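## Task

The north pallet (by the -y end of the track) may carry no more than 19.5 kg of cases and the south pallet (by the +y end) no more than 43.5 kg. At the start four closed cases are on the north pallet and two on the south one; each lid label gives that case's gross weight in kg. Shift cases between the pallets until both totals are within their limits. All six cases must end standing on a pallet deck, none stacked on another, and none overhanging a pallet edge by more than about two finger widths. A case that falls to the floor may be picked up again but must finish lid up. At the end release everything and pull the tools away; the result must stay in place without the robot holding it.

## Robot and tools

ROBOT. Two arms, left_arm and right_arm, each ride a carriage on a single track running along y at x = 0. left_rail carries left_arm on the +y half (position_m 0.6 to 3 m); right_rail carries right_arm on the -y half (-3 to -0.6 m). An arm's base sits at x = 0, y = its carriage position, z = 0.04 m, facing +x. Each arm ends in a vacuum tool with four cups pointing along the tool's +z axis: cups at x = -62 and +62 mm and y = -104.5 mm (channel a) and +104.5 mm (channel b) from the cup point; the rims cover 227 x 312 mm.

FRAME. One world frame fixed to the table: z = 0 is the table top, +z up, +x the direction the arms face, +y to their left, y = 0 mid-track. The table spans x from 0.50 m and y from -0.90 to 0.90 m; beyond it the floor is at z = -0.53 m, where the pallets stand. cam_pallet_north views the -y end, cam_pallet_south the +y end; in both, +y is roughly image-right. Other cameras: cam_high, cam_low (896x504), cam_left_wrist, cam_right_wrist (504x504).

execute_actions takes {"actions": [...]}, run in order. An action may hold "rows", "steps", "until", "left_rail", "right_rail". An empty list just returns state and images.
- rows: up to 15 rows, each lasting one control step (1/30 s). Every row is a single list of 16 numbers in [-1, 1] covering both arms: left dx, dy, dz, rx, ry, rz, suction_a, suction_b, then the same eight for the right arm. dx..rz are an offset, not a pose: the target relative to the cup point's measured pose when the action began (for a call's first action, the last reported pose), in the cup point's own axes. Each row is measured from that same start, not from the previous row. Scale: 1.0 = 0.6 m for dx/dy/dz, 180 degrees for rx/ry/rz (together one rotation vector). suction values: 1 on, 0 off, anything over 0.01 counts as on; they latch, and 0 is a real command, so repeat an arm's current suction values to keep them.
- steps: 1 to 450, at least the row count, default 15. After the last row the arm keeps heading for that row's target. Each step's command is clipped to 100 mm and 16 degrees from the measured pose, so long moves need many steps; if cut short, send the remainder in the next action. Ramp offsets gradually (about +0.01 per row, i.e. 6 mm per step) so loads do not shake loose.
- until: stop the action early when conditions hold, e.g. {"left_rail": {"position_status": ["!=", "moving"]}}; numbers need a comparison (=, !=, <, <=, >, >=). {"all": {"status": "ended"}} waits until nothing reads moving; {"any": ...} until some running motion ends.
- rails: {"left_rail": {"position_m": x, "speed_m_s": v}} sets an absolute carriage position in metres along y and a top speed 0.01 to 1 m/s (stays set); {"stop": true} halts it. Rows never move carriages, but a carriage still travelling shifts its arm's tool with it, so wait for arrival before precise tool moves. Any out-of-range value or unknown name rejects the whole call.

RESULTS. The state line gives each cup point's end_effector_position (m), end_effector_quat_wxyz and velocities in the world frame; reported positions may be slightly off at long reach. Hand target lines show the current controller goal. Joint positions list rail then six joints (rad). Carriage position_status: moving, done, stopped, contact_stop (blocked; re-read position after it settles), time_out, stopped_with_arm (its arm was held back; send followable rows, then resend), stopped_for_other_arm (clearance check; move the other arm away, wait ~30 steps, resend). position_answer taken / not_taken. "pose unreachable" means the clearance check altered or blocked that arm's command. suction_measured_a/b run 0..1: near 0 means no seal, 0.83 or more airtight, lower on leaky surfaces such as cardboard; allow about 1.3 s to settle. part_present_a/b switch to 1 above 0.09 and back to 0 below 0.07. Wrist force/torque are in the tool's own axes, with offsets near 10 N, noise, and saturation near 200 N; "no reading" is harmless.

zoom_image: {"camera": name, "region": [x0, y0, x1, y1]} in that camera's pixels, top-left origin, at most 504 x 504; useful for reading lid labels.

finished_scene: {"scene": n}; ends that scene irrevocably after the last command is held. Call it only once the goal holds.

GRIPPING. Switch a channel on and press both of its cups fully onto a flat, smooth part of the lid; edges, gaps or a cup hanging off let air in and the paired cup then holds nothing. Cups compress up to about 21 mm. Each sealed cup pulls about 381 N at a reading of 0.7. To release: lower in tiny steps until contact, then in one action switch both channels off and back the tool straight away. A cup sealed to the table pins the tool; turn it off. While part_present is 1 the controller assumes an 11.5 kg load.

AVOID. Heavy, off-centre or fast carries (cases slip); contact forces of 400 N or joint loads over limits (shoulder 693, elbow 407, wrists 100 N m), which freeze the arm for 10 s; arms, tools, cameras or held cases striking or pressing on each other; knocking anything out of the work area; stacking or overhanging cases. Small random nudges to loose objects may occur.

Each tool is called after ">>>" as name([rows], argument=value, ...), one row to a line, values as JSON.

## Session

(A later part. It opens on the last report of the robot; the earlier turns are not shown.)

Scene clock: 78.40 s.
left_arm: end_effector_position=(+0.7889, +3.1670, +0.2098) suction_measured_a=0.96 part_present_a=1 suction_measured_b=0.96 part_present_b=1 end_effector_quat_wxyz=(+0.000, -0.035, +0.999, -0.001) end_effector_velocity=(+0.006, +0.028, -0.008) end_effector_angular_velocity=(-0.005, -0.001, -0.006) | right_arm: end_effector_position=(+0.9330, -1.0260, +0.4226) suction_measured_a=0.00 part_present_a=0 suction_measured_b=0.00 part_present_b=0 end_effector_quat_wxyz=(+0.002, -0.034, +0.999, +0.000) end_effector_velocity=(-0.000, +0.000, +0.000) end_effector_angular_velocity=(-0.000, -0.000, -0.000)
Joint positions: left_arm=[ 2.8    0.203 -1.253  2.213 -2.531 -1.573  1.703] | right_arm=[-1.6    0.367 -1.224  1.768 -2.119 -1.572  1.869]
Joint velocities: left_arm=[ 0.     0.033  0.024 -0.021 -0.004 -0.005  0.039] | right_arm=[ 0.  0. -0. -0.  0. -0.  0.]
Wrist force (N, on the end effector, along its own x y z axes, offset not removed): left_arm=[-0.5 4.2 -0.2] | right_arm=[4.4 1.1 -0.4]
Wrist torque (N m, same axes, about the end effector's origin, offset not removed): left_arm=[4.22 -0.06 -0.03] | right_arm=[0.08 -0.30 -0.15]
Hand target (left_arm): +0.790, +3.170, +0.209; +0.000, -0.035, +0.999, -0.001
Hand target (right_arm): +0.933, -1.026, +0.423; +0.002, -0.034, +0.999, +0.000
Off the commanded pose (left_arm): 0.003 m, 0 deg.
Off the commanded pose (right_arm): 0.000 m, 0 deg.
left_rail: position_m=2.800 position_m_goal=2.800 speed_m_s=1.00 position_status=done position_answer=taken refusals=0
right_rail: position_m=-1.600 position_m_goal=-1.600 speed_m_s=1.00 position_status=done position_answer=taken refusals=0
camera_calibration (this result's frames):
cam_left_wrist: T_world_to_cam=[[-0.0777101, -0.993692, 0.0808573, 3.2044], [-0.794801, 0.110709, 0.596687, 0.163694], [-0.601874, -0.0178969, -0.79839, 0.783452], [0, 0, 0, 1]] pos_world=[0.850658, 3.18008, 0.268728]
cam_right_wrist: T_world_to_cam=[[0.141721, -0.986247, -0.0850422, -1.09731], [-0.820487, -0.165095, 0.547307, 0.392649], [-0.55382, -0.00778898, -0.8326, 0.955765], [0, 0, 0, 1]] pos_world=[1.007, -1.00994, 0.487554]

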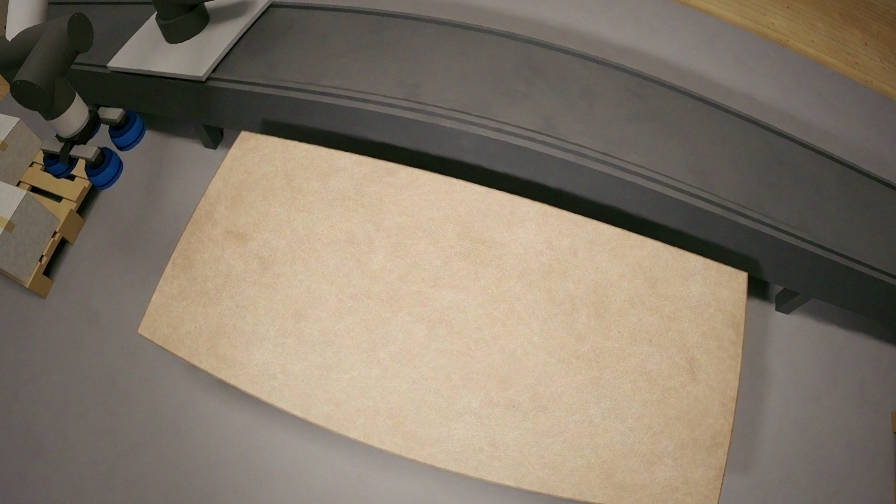

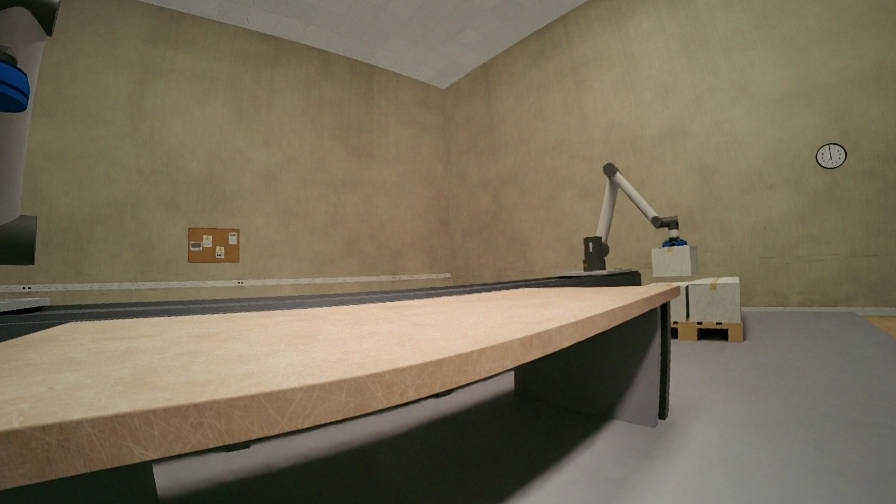

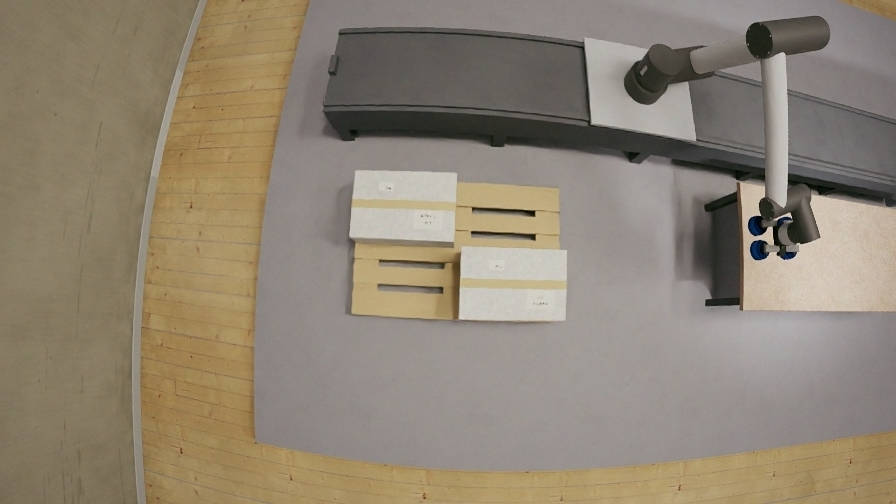

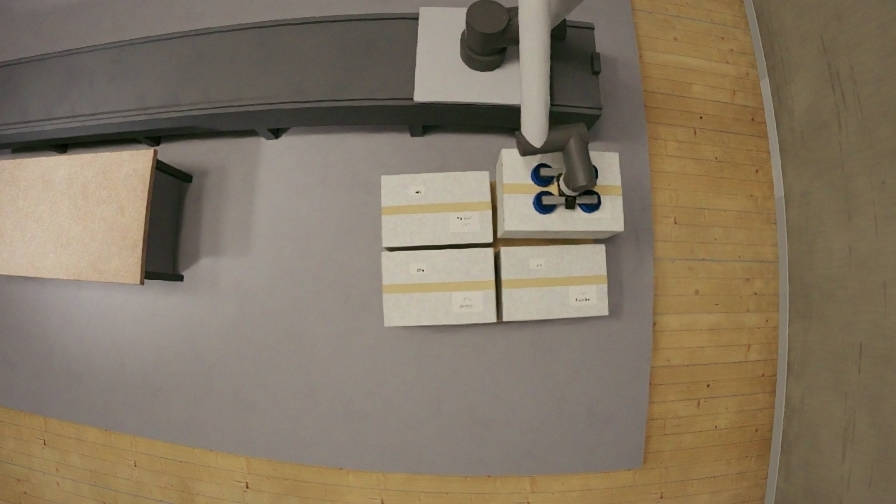

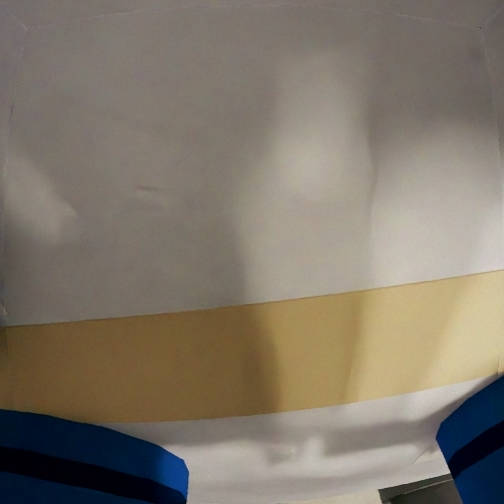

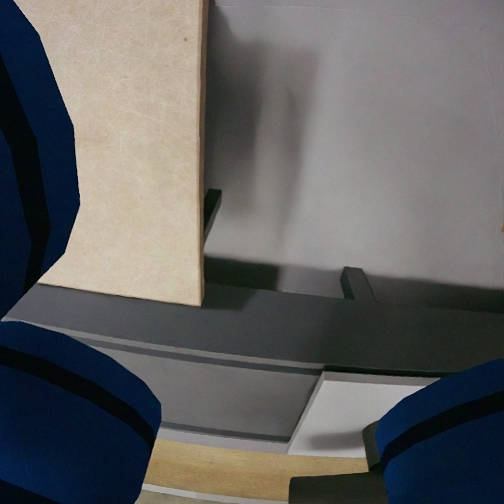

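>>> execute_actions([
  {"rows":[[0,0.006,0,0,0,-0.002,1,1,0,0,0,0,0,0,0,0],[0,0.009,0.003,0,0,-0.005,1,1,0,0,0,0,0,0,0,0],[0,0.012,0.008,0,0,-0.008,1,1,0,0,0,0,0,0,0,0],[0,0.013,0.015,0,0,-0.011,1,1,0,0,0,0,0,0,0,0],[0,0.013,0.022,0,0,-0.012,1,1,0,0,0,0,0,0,0,0],[0,0.013,0.03,0,0,-0.012,1,1,0,0,0,0,0,0,0,0],[0,0.013,0.04,0,0,-0.012,1,1,0,0,0,0,0,0,0,0],[0,0.013,0.055,0,0,-0.012,1,1,0,0,0,0,0,0,0,0],[0,0.013,0.075,0,0,-0.012,1,1,0,0,0,0,0,0,0,0],[0,0.013,0.1,0,0,-0.012,1,1,0,0,0,0,0,0,0,0],[0,0.013,0.13,0,0,-0.012,1,1,0,0,0,0,0,0,0,0],[0,0.013,0.16,0,0,-0.012,1,1,0,0,0,0,0,0,0,0],[0,0.013,0.2,0,0,-0.012,1,1,0,0,0,0,0,0,0,0],[0,0.013,0.24,0,0,-0.012,1,1,0,0,0,0,0,0,0,0],[0,0.013,0.52,0,0,-0.012,1,1,0,0,0,0,0,0,0,0]],"steps":40},
])

>>> zoom_image(camera="cam_pallet_south", region=[440, 140, 640, 300])

Scene clock: 84.13 s.
left_arm: end_effector_position=(+0.7885, +3.1742, -0.1013) suction_measured_a=0.96 part_present_a=1 suction_measured_b=0.96 part_present_b=1 end_effector_quat_wxyz=(+0.000, -0.054, +0.999, -0.001) end_effector_velocity=(+0.004, +0.002, -0.010) end_effector_angular_velocity=(+0.001, -0.004, +0.000) | right_arm: end_effector_position=(+0.9330, -1.0260, +0.4226) suction_measured_a=0.00 part_present_a=0 suction_measured_b=0.00 part_present_b=0 end_effector_quat_wxyz=(+0.002, -0.034, +0.999, +0.000) end_effector_velocity=(+0.000, -0.000, -0.000) end_effector_angular_velocity=(-0.000, +0.000, +0.000)
Joint positions: left_arm=[ 2.8    0.211 -0.823  2.251 -2.999 -1.573  1.674] | right_arm=[-1.6    0.367 -1.224  1.768 -2.119 -1.572  1.869]
Joint velocities: left_arm=[ 0.     0.001  0.017 -0.007 -0.014  0.001  0.001] | right_arm=[ 0. -0.  0. -0.  0.  0. -0.]
Wrist force (N, on the end effector, along its own x y z axes, offset not removed): left_arm=[2.5 -6.0 3.2] | right_arm=[4.5 0.1 1.0]
Wrist torque (N m, same axes, about the end effector's origin, offset not removed): left_arm=[3.90 -0.38 -0.13] | right_arm=[-0.06 -0.27 -0.14]
Hand target (left_arm): +0.789, +3.174, -0.103; +0.000, -0.054, +0.999, -0.001
Hand target (right_arm): +0.933, -1.026, +0.423; +0.002, -0.034, +0.999, +0.000
Off the commanded pose (left_arm): 0.001 m, 0 deg.
Off the commanded pose (right_arm): 0.000 m, 0 deg.
left_rail: position_m=2.800 position_m_goal=2.800 speed_m_s=1.00 position_status=done position_answer=taken refusals=0
right_rail: position_m=-1.600 position_m_goal=-1.600 speed_m_s=1.00 position_status=done position_answer=taken refusals=0
camera_calibration (this result's frames):
cam_left_wrist: T_world_to_cam=[[-0.0402641, -0.995891, 0.0811158, 3.21418], [-0.798196, 0.0808924, 0.596942, 0.445558], [-0.601051, -0.040711, -0.798173, 0.606753], [0, 0, 0, 1]] pos_world=[0.849748, 3.18964, -0.0423995]
cam_right_wrist: T_world_to_cam=[[0.141721, -0.986247, -0.0850422, -1.09731], [-0.820487, -0.165095, 0.547307, 0.392649], [-0.553819, -0.00778902, -0.8326, 0.955765], [0, 0, 0, 1]] pos_world=[1.007, -1.00994, 0.487554]

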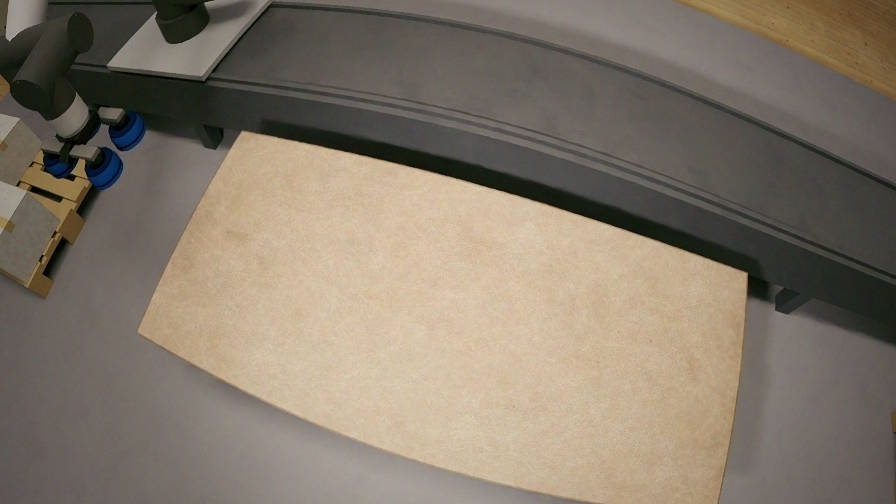

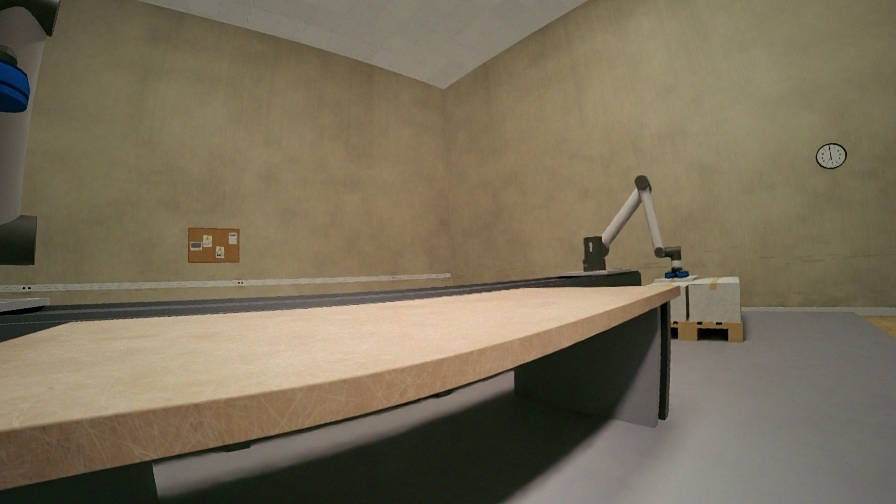

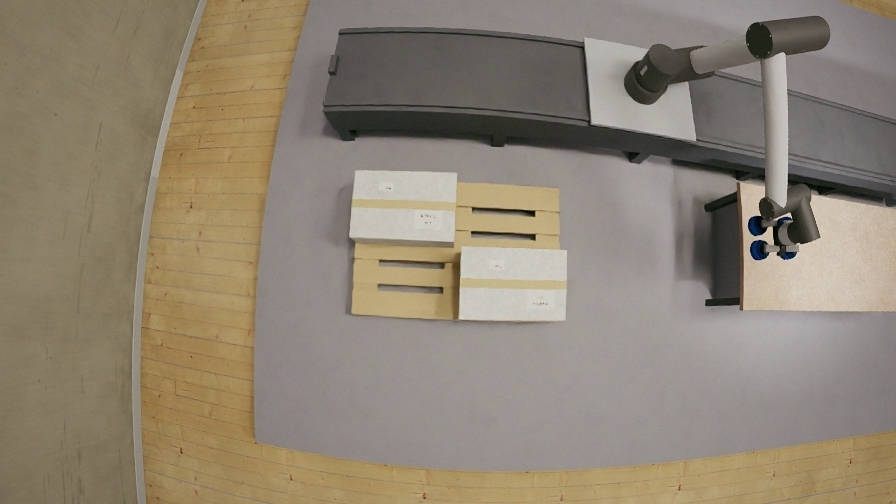

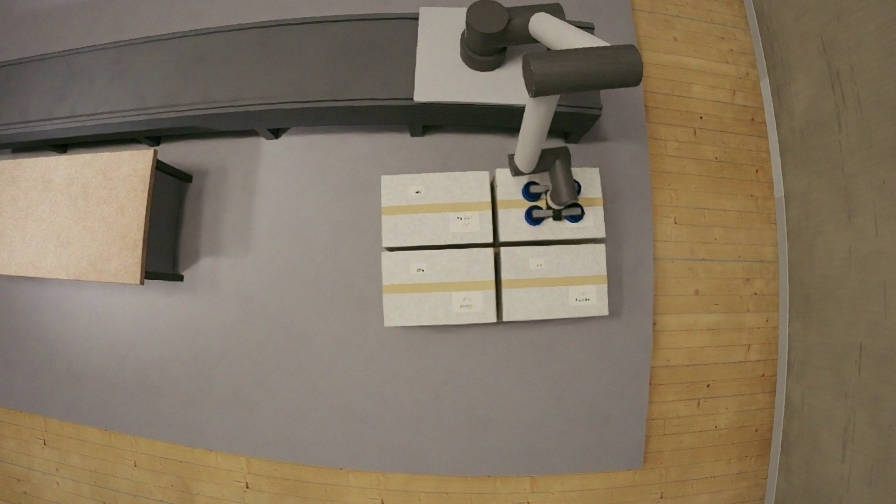

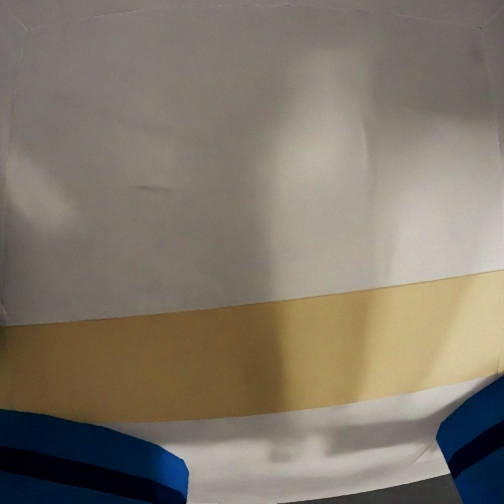

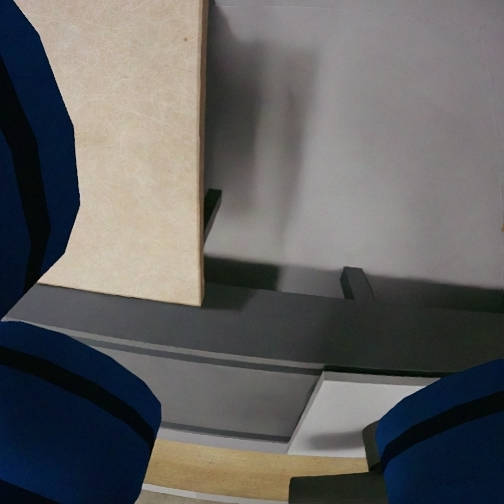

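Region (440, 140, 640, 300) of cam_pallet_south's 896x504 image, scaled by 2.520, with more detail than that image has; it fills the top 403 rows of this view, and the rest is white.

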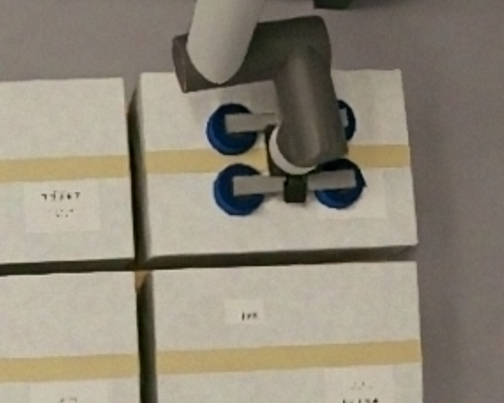

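>>> execute_actions([
  {"rows":[[-0.003,0,0.008,0,0,0,1,1,0,0,0,0,0,0,0,0],[-0.006,0,0.014,0,0,0,1,1,0,0,0,0,0,0,0,0],[-0.006,0,0.02,0,0,0,1,1,0,0,0,0,0,0,0,0],[-0.006,0,0.025,0,0,0,1,1,0,0,0,0,0,0,0,0],[-0.006,0,0.029,0,0,0,1,1,0,0,0,0,0,0,0,0]],"steps":14},
  {"rows":[[0,0,0,0,0,0,1,1,0,0,0,0,0,0,0,0]],"steps":1},
])

Scene clock: 85.50 s.
left_arm: end_effector_position=(+0.7919, +3.1748, -0.1182) suction_measured_a=0.96 part_present_a=1 suction_measured_b=0.96 part_present_b=1 end_effector_quat_wxyz=(+0.000, -0.054, +0.999, -0.001) end_effector_velocity=(+0.001, -0.000, -0.005) end_effector_angular_velocity=(+0.000, -0.000, -0.000) | right_arm: end_effector_position=(+0.9330, -1.0260, +0.4226) suction_measured_a=0.00 part_present_a=0 suction_measured_b=0.00 part_present_b=0 end_effector_quat_wxyz=(+0.002, -0.034, +0.999, +0.000) end_effector_velocity=(+0.000, -0.000, +0.000) end_effector_angular_velocity=(-0.000, -0.000, +0.000)
Joint positions: left_arm=[ 2.8    0.211 -0.797  2.242 -3.016 -1.573  1.674] | right_arm=[-1.6    0.367 -1.224  1.768 -2.119 -1.572  1.869]
Joint velocities: left_arm=[ 0.    -0.     0.008 -0.002 -0.006 -0.    -0.   ] | right_arm=[ 0. -0. -0.  0. -0. -0. -0.]
Wrist force (N, on the end effector, along its own x y z axes, offset not removed): left_arm=[-2.9 -2.8 0.0] | right_arm=[3.3 -0.2 2.3]
Wrist torque (N m, same axes, about the end effector's origin, offset not removed): left_arm=[4.12 0.63 -0.09] | right_arm=[-0.07 -0.07 -0.13]
Hand target (left_arm): +0.792, +3.175, -0.118; +0.000, -0.054, +0.999, -0.001
Hand target (right_arm): +0.933, -1.026, +0.423; +0.002, -0.034, +0.999, +0.000
Off the commanded pose (left_arm): 0.000 m, 0 deg.
Off the commanded pose (right_arm): 0.000 m, 0 deg.
left_rail: position_m=2.800 position_m_goal=2.800 speed_m_s=1.00 position_status=done position_answer=taken refusals=0
right_rail: position_m=-1.600 position_m_goal=-1.600 speed_m_s=1.00 position_status=done position_answer=taken refusals=0
camera_calibration (this result's frames):
cam_left_wrist: T_world_to_cam=[[-0.0401351, -0.995907, 0.0809891, 3.21613], [-0.798154, 0.0807166, 0.597022, 0.458857], [-0.601115, -0.0406803, -0.798126, 0.595327], [0, 0, 0, 1]] pos_world=[0.853178, 3.19015, -0.0592734]
cam_right_wrist: T_world_to_cam=[[0.141721, -0.986247, -0.0850421, -1.09731], [-0.820487, -0.165095, 0.547307, 0.392649], [-0.55382, -0.00778909, -0.8326, 0.955765], [0, 0, 0, 1]] pos_world=[1.007, -1.00994, 0.487554]

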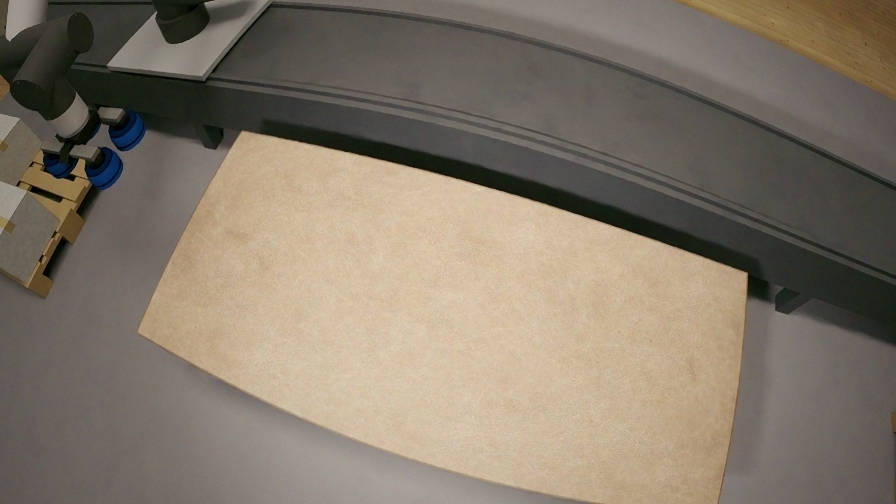

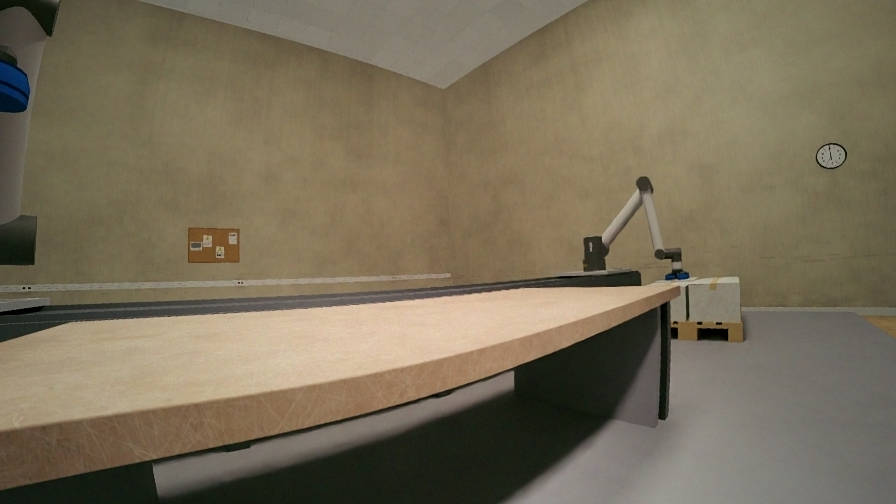

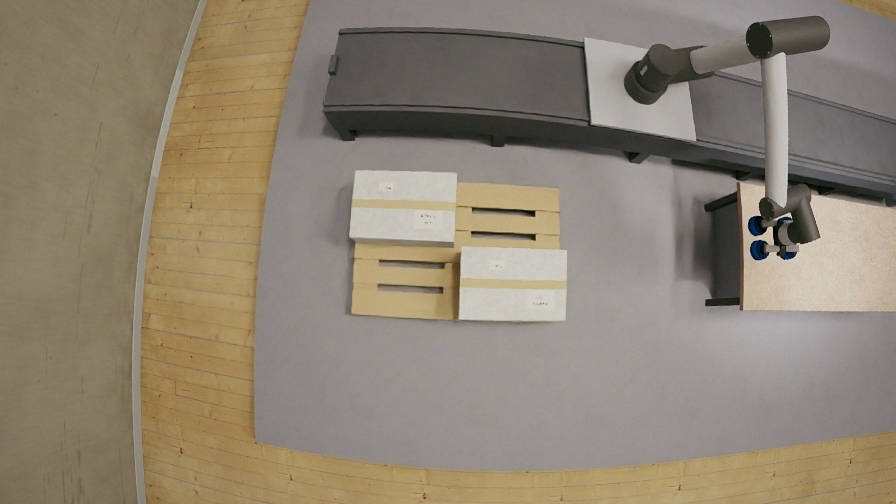

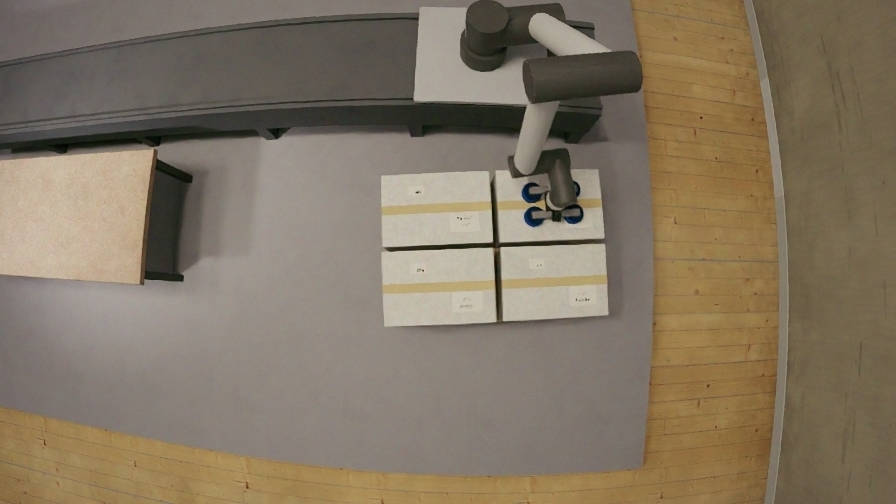

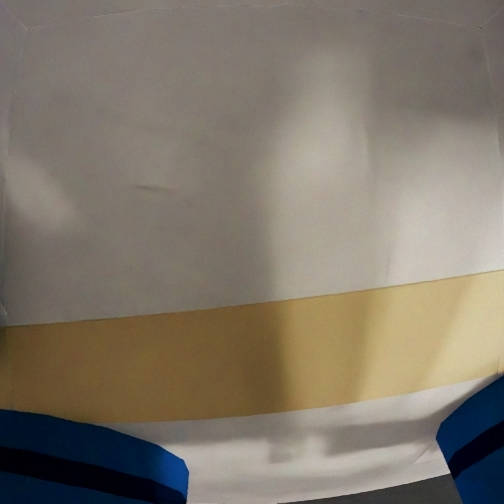

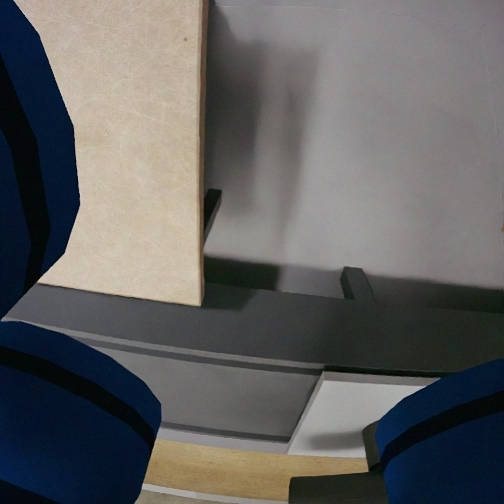

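>>> execute_actions([
  {"rows":[[0,0,0.004,0,0,0,1,1,0,0,0,0,0,0,0,0]],"steps":9},
  {"rows":[[0,0,0,0,0,0,1,1,0,0,0,0,0,0,0,0]],"steps":1},
])

Scene clock: 86.27 s.
left_arm: end_effector_position=(+0.7919, +3.1747, -0.1203) suction_measured_a=0.96 part_present_a=1 suction_measured_b=0.96 part_present_b=1 end_effector_quat_wxyz=(+0.000, -0.054, +0.999, -0.001) end_effector_velocity=(+0.000, +0.000, -0.002) end_effector_angular_velocity=(+0.000, -0.001, -0.000) | right_arm: end_effector_position=(+0.9330, -1.0260, +0.4226) suction_measured_a=0.00 part_present_a=0 suction_measured_b=0.00 part_present_b=0 end_effector_quat_wxyz=(+0.002, -0.034, +0.999, +0.000) end_effector_velocity=(-0.000, +0.000, +0.000) end_effector_angular_velocity=(-0.000, -0.000, -0.000)
Joint positions: left_arm=[ 2.8    0.211 -0.794  2.242 -3.018 -1.573  1.674] | right_arm=[-1.6    0.367 -1.224  1.768 -2.119 -1.572  1.869]
Joint velocities: left_arm=[ 0.    -0.     0.003 -0.001 -0.003  0.     0.   ] | right_arm=[ 0.  0. -0. -0. -0. -0.  0.]
Wrist force (N, on the end effector, along its own x y z axes, offset not removed): left_arm=[-2.2 0.2 -0.6] | right_arm=[1.8 1.0 -1.5]
Wrist torque (N m, same axes, about the end effector's origin, offset not removed): left_arm=[4.42 0.39 -0.03] | right_arm=[0.04 0.02 -0.14]
Hand target (left_arm): +0.792, +3.175, -0.120; +0.000, -0.054, +0.999, -0.001
Hand target (right_arm): +0.933, -1.026, +0.423; +0.002, -0.034, +0.999, +0.000
Off the commanded pose (left_arm): 0.000 m, 0 deg.
Off the commanded pose (right_arm): 0.000 m, 0 deg.
left_rail: position_m=2.800 position_m_goal=2.800 speed_m_s=1.00 position_status=done position_answer=taken refusals=0
right_rail: position_m=-1.600 position_m_goal=-1.600 speed_m_s=1.00 position_status=done position_answer=taken refusals=0
camera_calibration (this result's frames):
cam_left_wrist: T_world_to_cam=[[-0.0401367, -0.995907, 0.0809829, 3.21629], [-0.798169, 0.0807132, 0.597002, 0.460088], [-0.601095, -0.0406763, -0.798142, 0.593615], [0, 0, 0, 1]] pos_world=[0.853138, 3.19013, -0.061349]
cam_right_wrist: T_world_to_cam=[[0.141721, -0.986247, -0.0850421, -1.09731], [-0.820487, -0.165095, 0.547307, 0.392649], [-0.553819, -0.00778908, -0.8326, 0.955765], [0, 0, 0, 1]] pos_world=[1.007, -1.00994, 0.487554]

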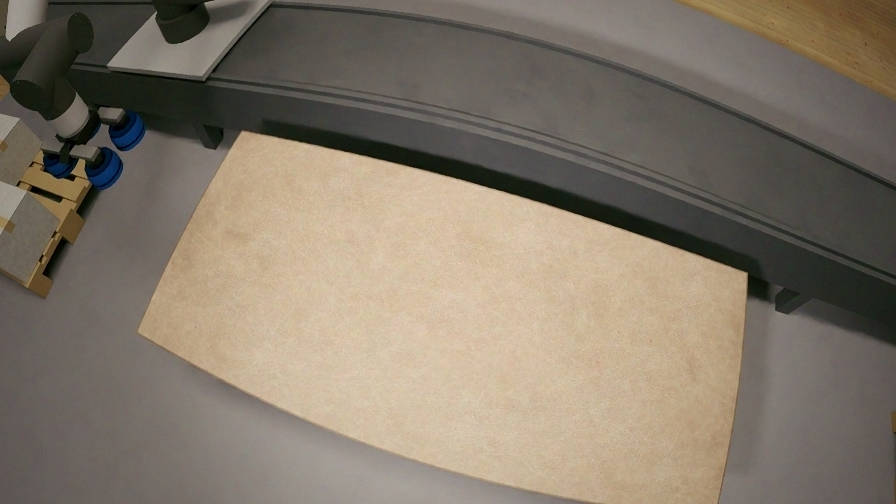

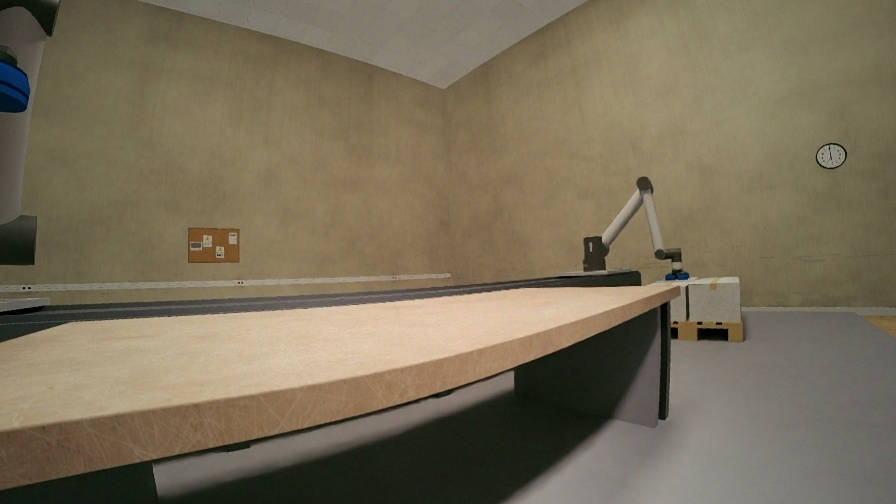

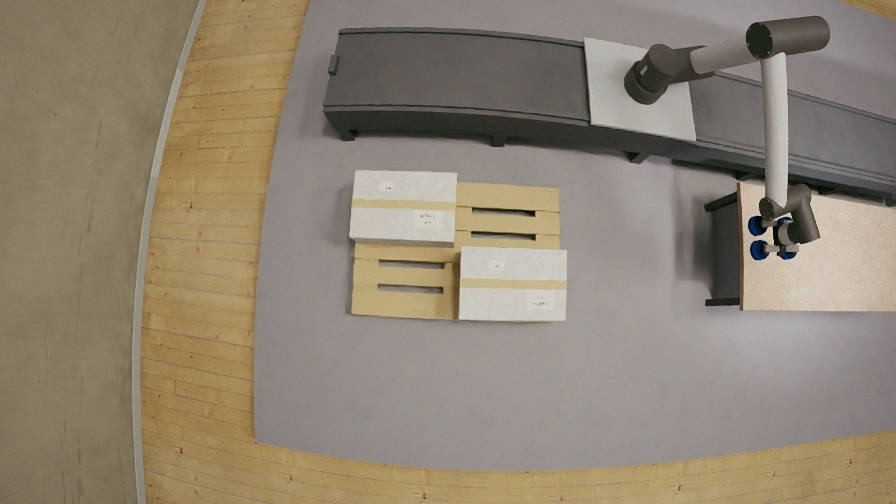

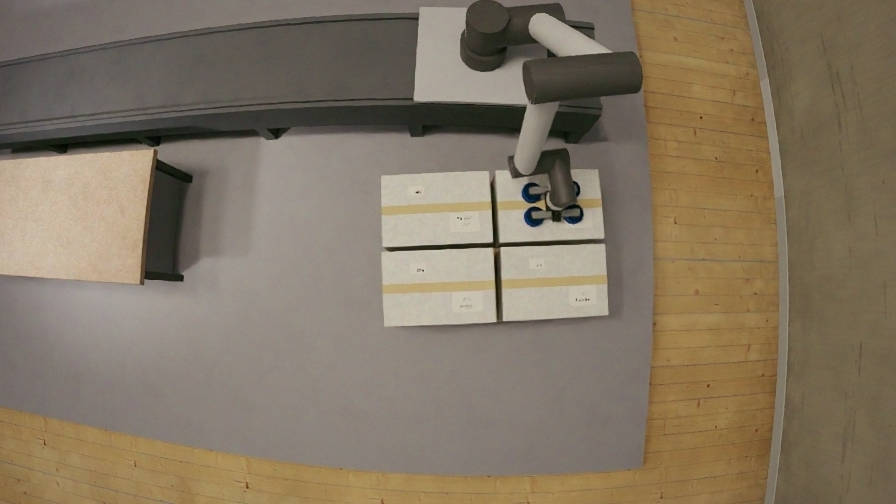

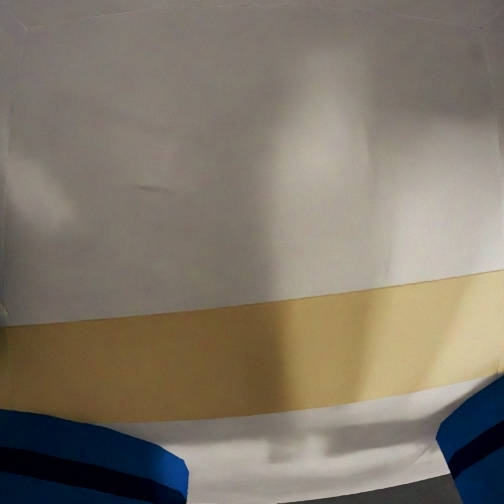

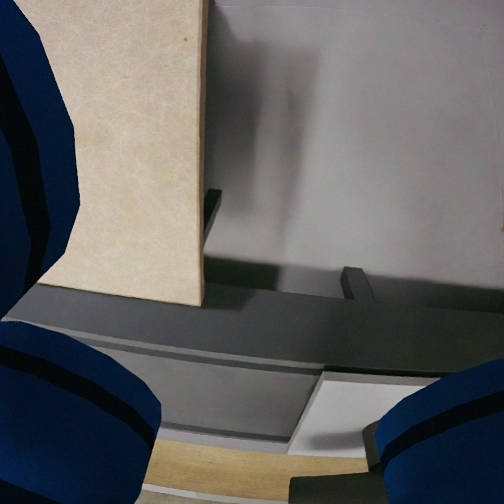

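>>> execute_actions([
  {"rows":[[0,0,0.0035,0,0,0,1,1,0,0,0,0,0,0,0,0]],"steps":9},
  {"rows":[[0,0,0,0,0,0,1,1,0,0,0,0,0,0,0,0]],"steps":1},
])

Scene clock: 87.10 s.
left_arm: end_effector_position=(+0.7919, +3.1747, -0.1221) suction_measured_a=0.96 part_present_a=1 suction_measured_b=0.96 part_present_b=1 end_effector_quat_wxyz=(+0.000, -0.054, +0.999, -0.001) end_effector_velocity=(+0.000, +0.000, -0.002) end_effector_angular_velocity=(+0.000, -0.000, +0.000) | right_arm: end_effector_position=(+0.9330, -1.0260, +0.4226) suction_measured_a=0.00 part_present_a=0 suction_measured_b=0.00 part_present_b=0 end_effector_quat_wxyz=(+0.002, -0.034, +0.999, +0.000) end_effector_velocity=(-0.000, +0.000, +0.000) end_effector_angular_velocity=(+0.000, -0.000, +0.000)
Joint positions: left_arm=[ 2.8    0.211 -0.792  2.242 -3.021 -1.573  1.674] | right_arm=[-1.6    0.367 -1.224  1.768 -2.119 -1.572  1.869]
Joint velocities: left_arm=[ 0.     0.     0.003 -0.001 -0.003 -0.     0.   ] | right_arm=[ 0.  0. -0.  0.  0.  0.  0.]
Wrist force (N, on the end effector, along its own x y z axes, offset not removed): left_arm=[2.7 -1.6 0.5] | right_arm=[2.1 0.9 0.2]
Wrist torque (N m, same axes, about the end effector's origin, offset not removed): left_arm=[4.13 -0.13 -0.25] | right_arm=[0.06 0.01 -0.09]
Hand target (left_arm): +0.792, +3.175, -0.122; +0.000, -0.054, +0.999, -0.001
Hand target (right_arm): +0.933, -1.026, +0.423; +0.002, -0.034, +0.999, +0.000
Off the commanded pose (left_arm): 0.000 m, 0 deg.
Off the commanded pose (right_arm): 0.000 m, 0 deg.
left_rail: position_m=2.800 position_m_goal=2.800 speed_m_s=1.00 position_status=done position_answer=taken refusals=0
right_rail: position_m=-1.600 position_m_goal=-1.600 speed_m_s=1.00 position_status=done position_answer=taken refusals=0
camera_calibration (this result's frames):
cam_left_wrist: T_world_to_cam=[[-0.0401425, -0.995908, 0.0809649, 3.21644], [-0.798212, 0.0807041, 0.596946, 0.46122], [-0.601038, -0.0406642, -0.798185, 0.592095], [0, 0, 0, 1]] pos_world=[0.853139, 3.19013, -0.0631407]
cam_right_wrist: T_world_to_cam=[[0.141721, -0.986247, -0.085042, -1.09731], [-0.820487, -0.165095, 0.547307, 0.392649], [-0.553819, -0.00778914, -0.8326, 0.955765], [0, 0, 0, 1]] pos_world=[1.007, -1.00994, 0.487554]

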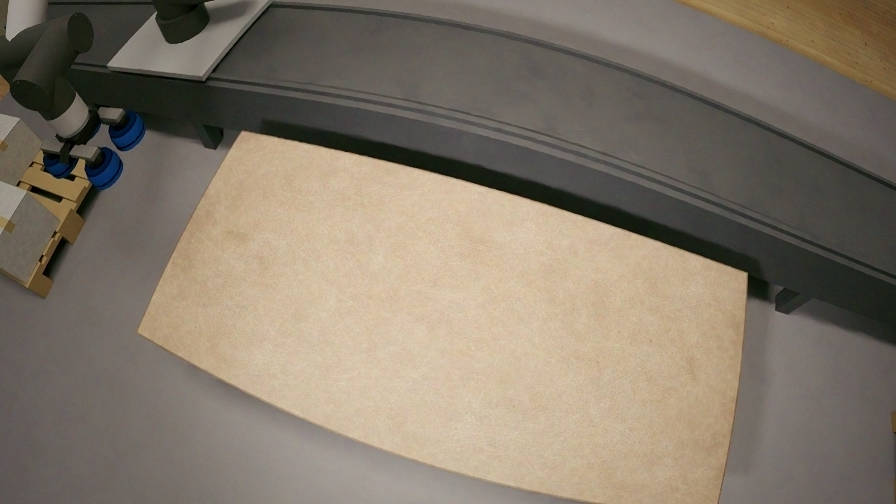

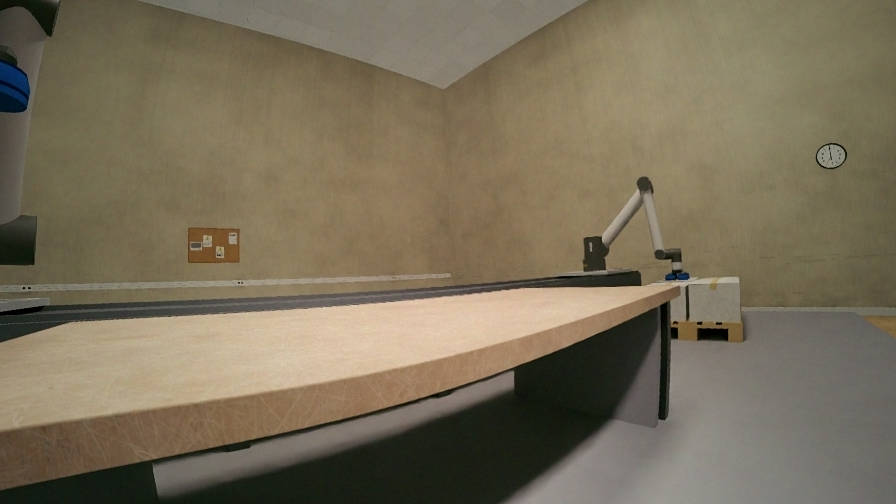

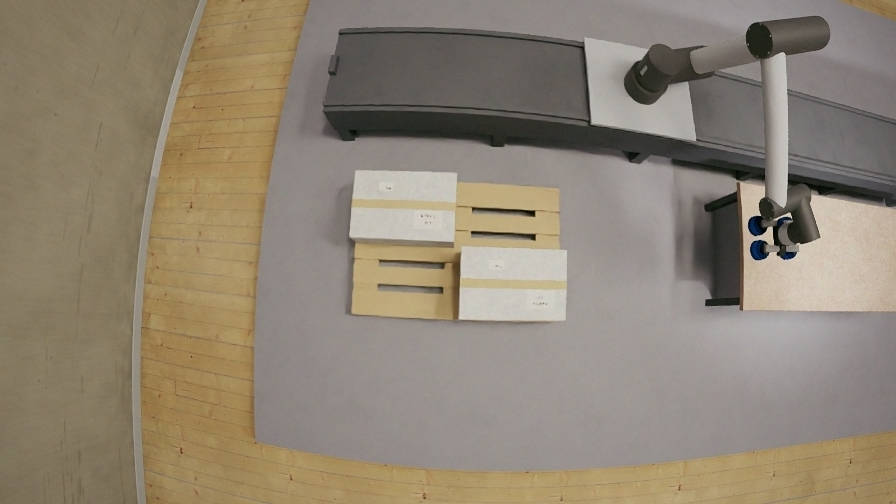

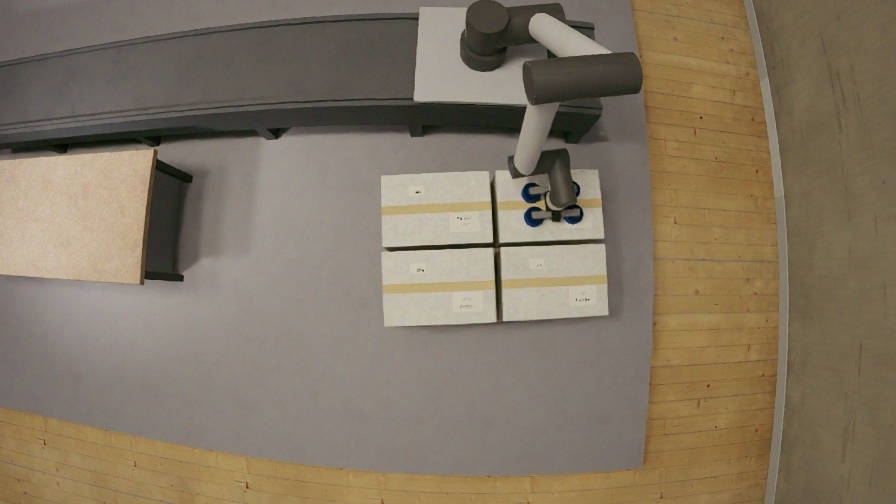

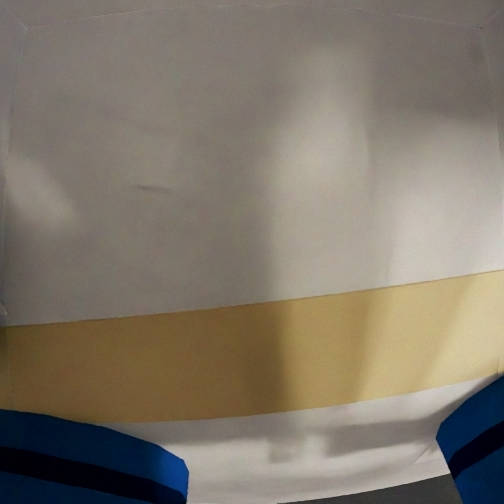

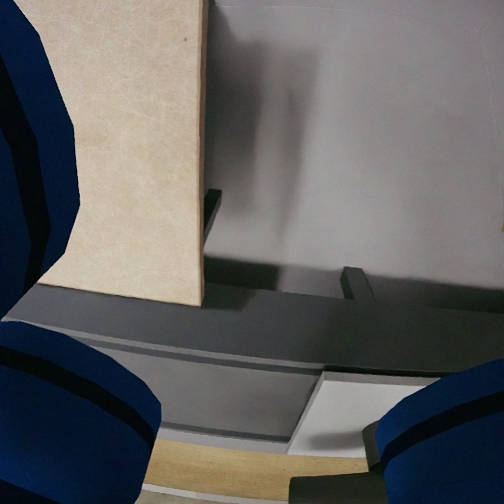

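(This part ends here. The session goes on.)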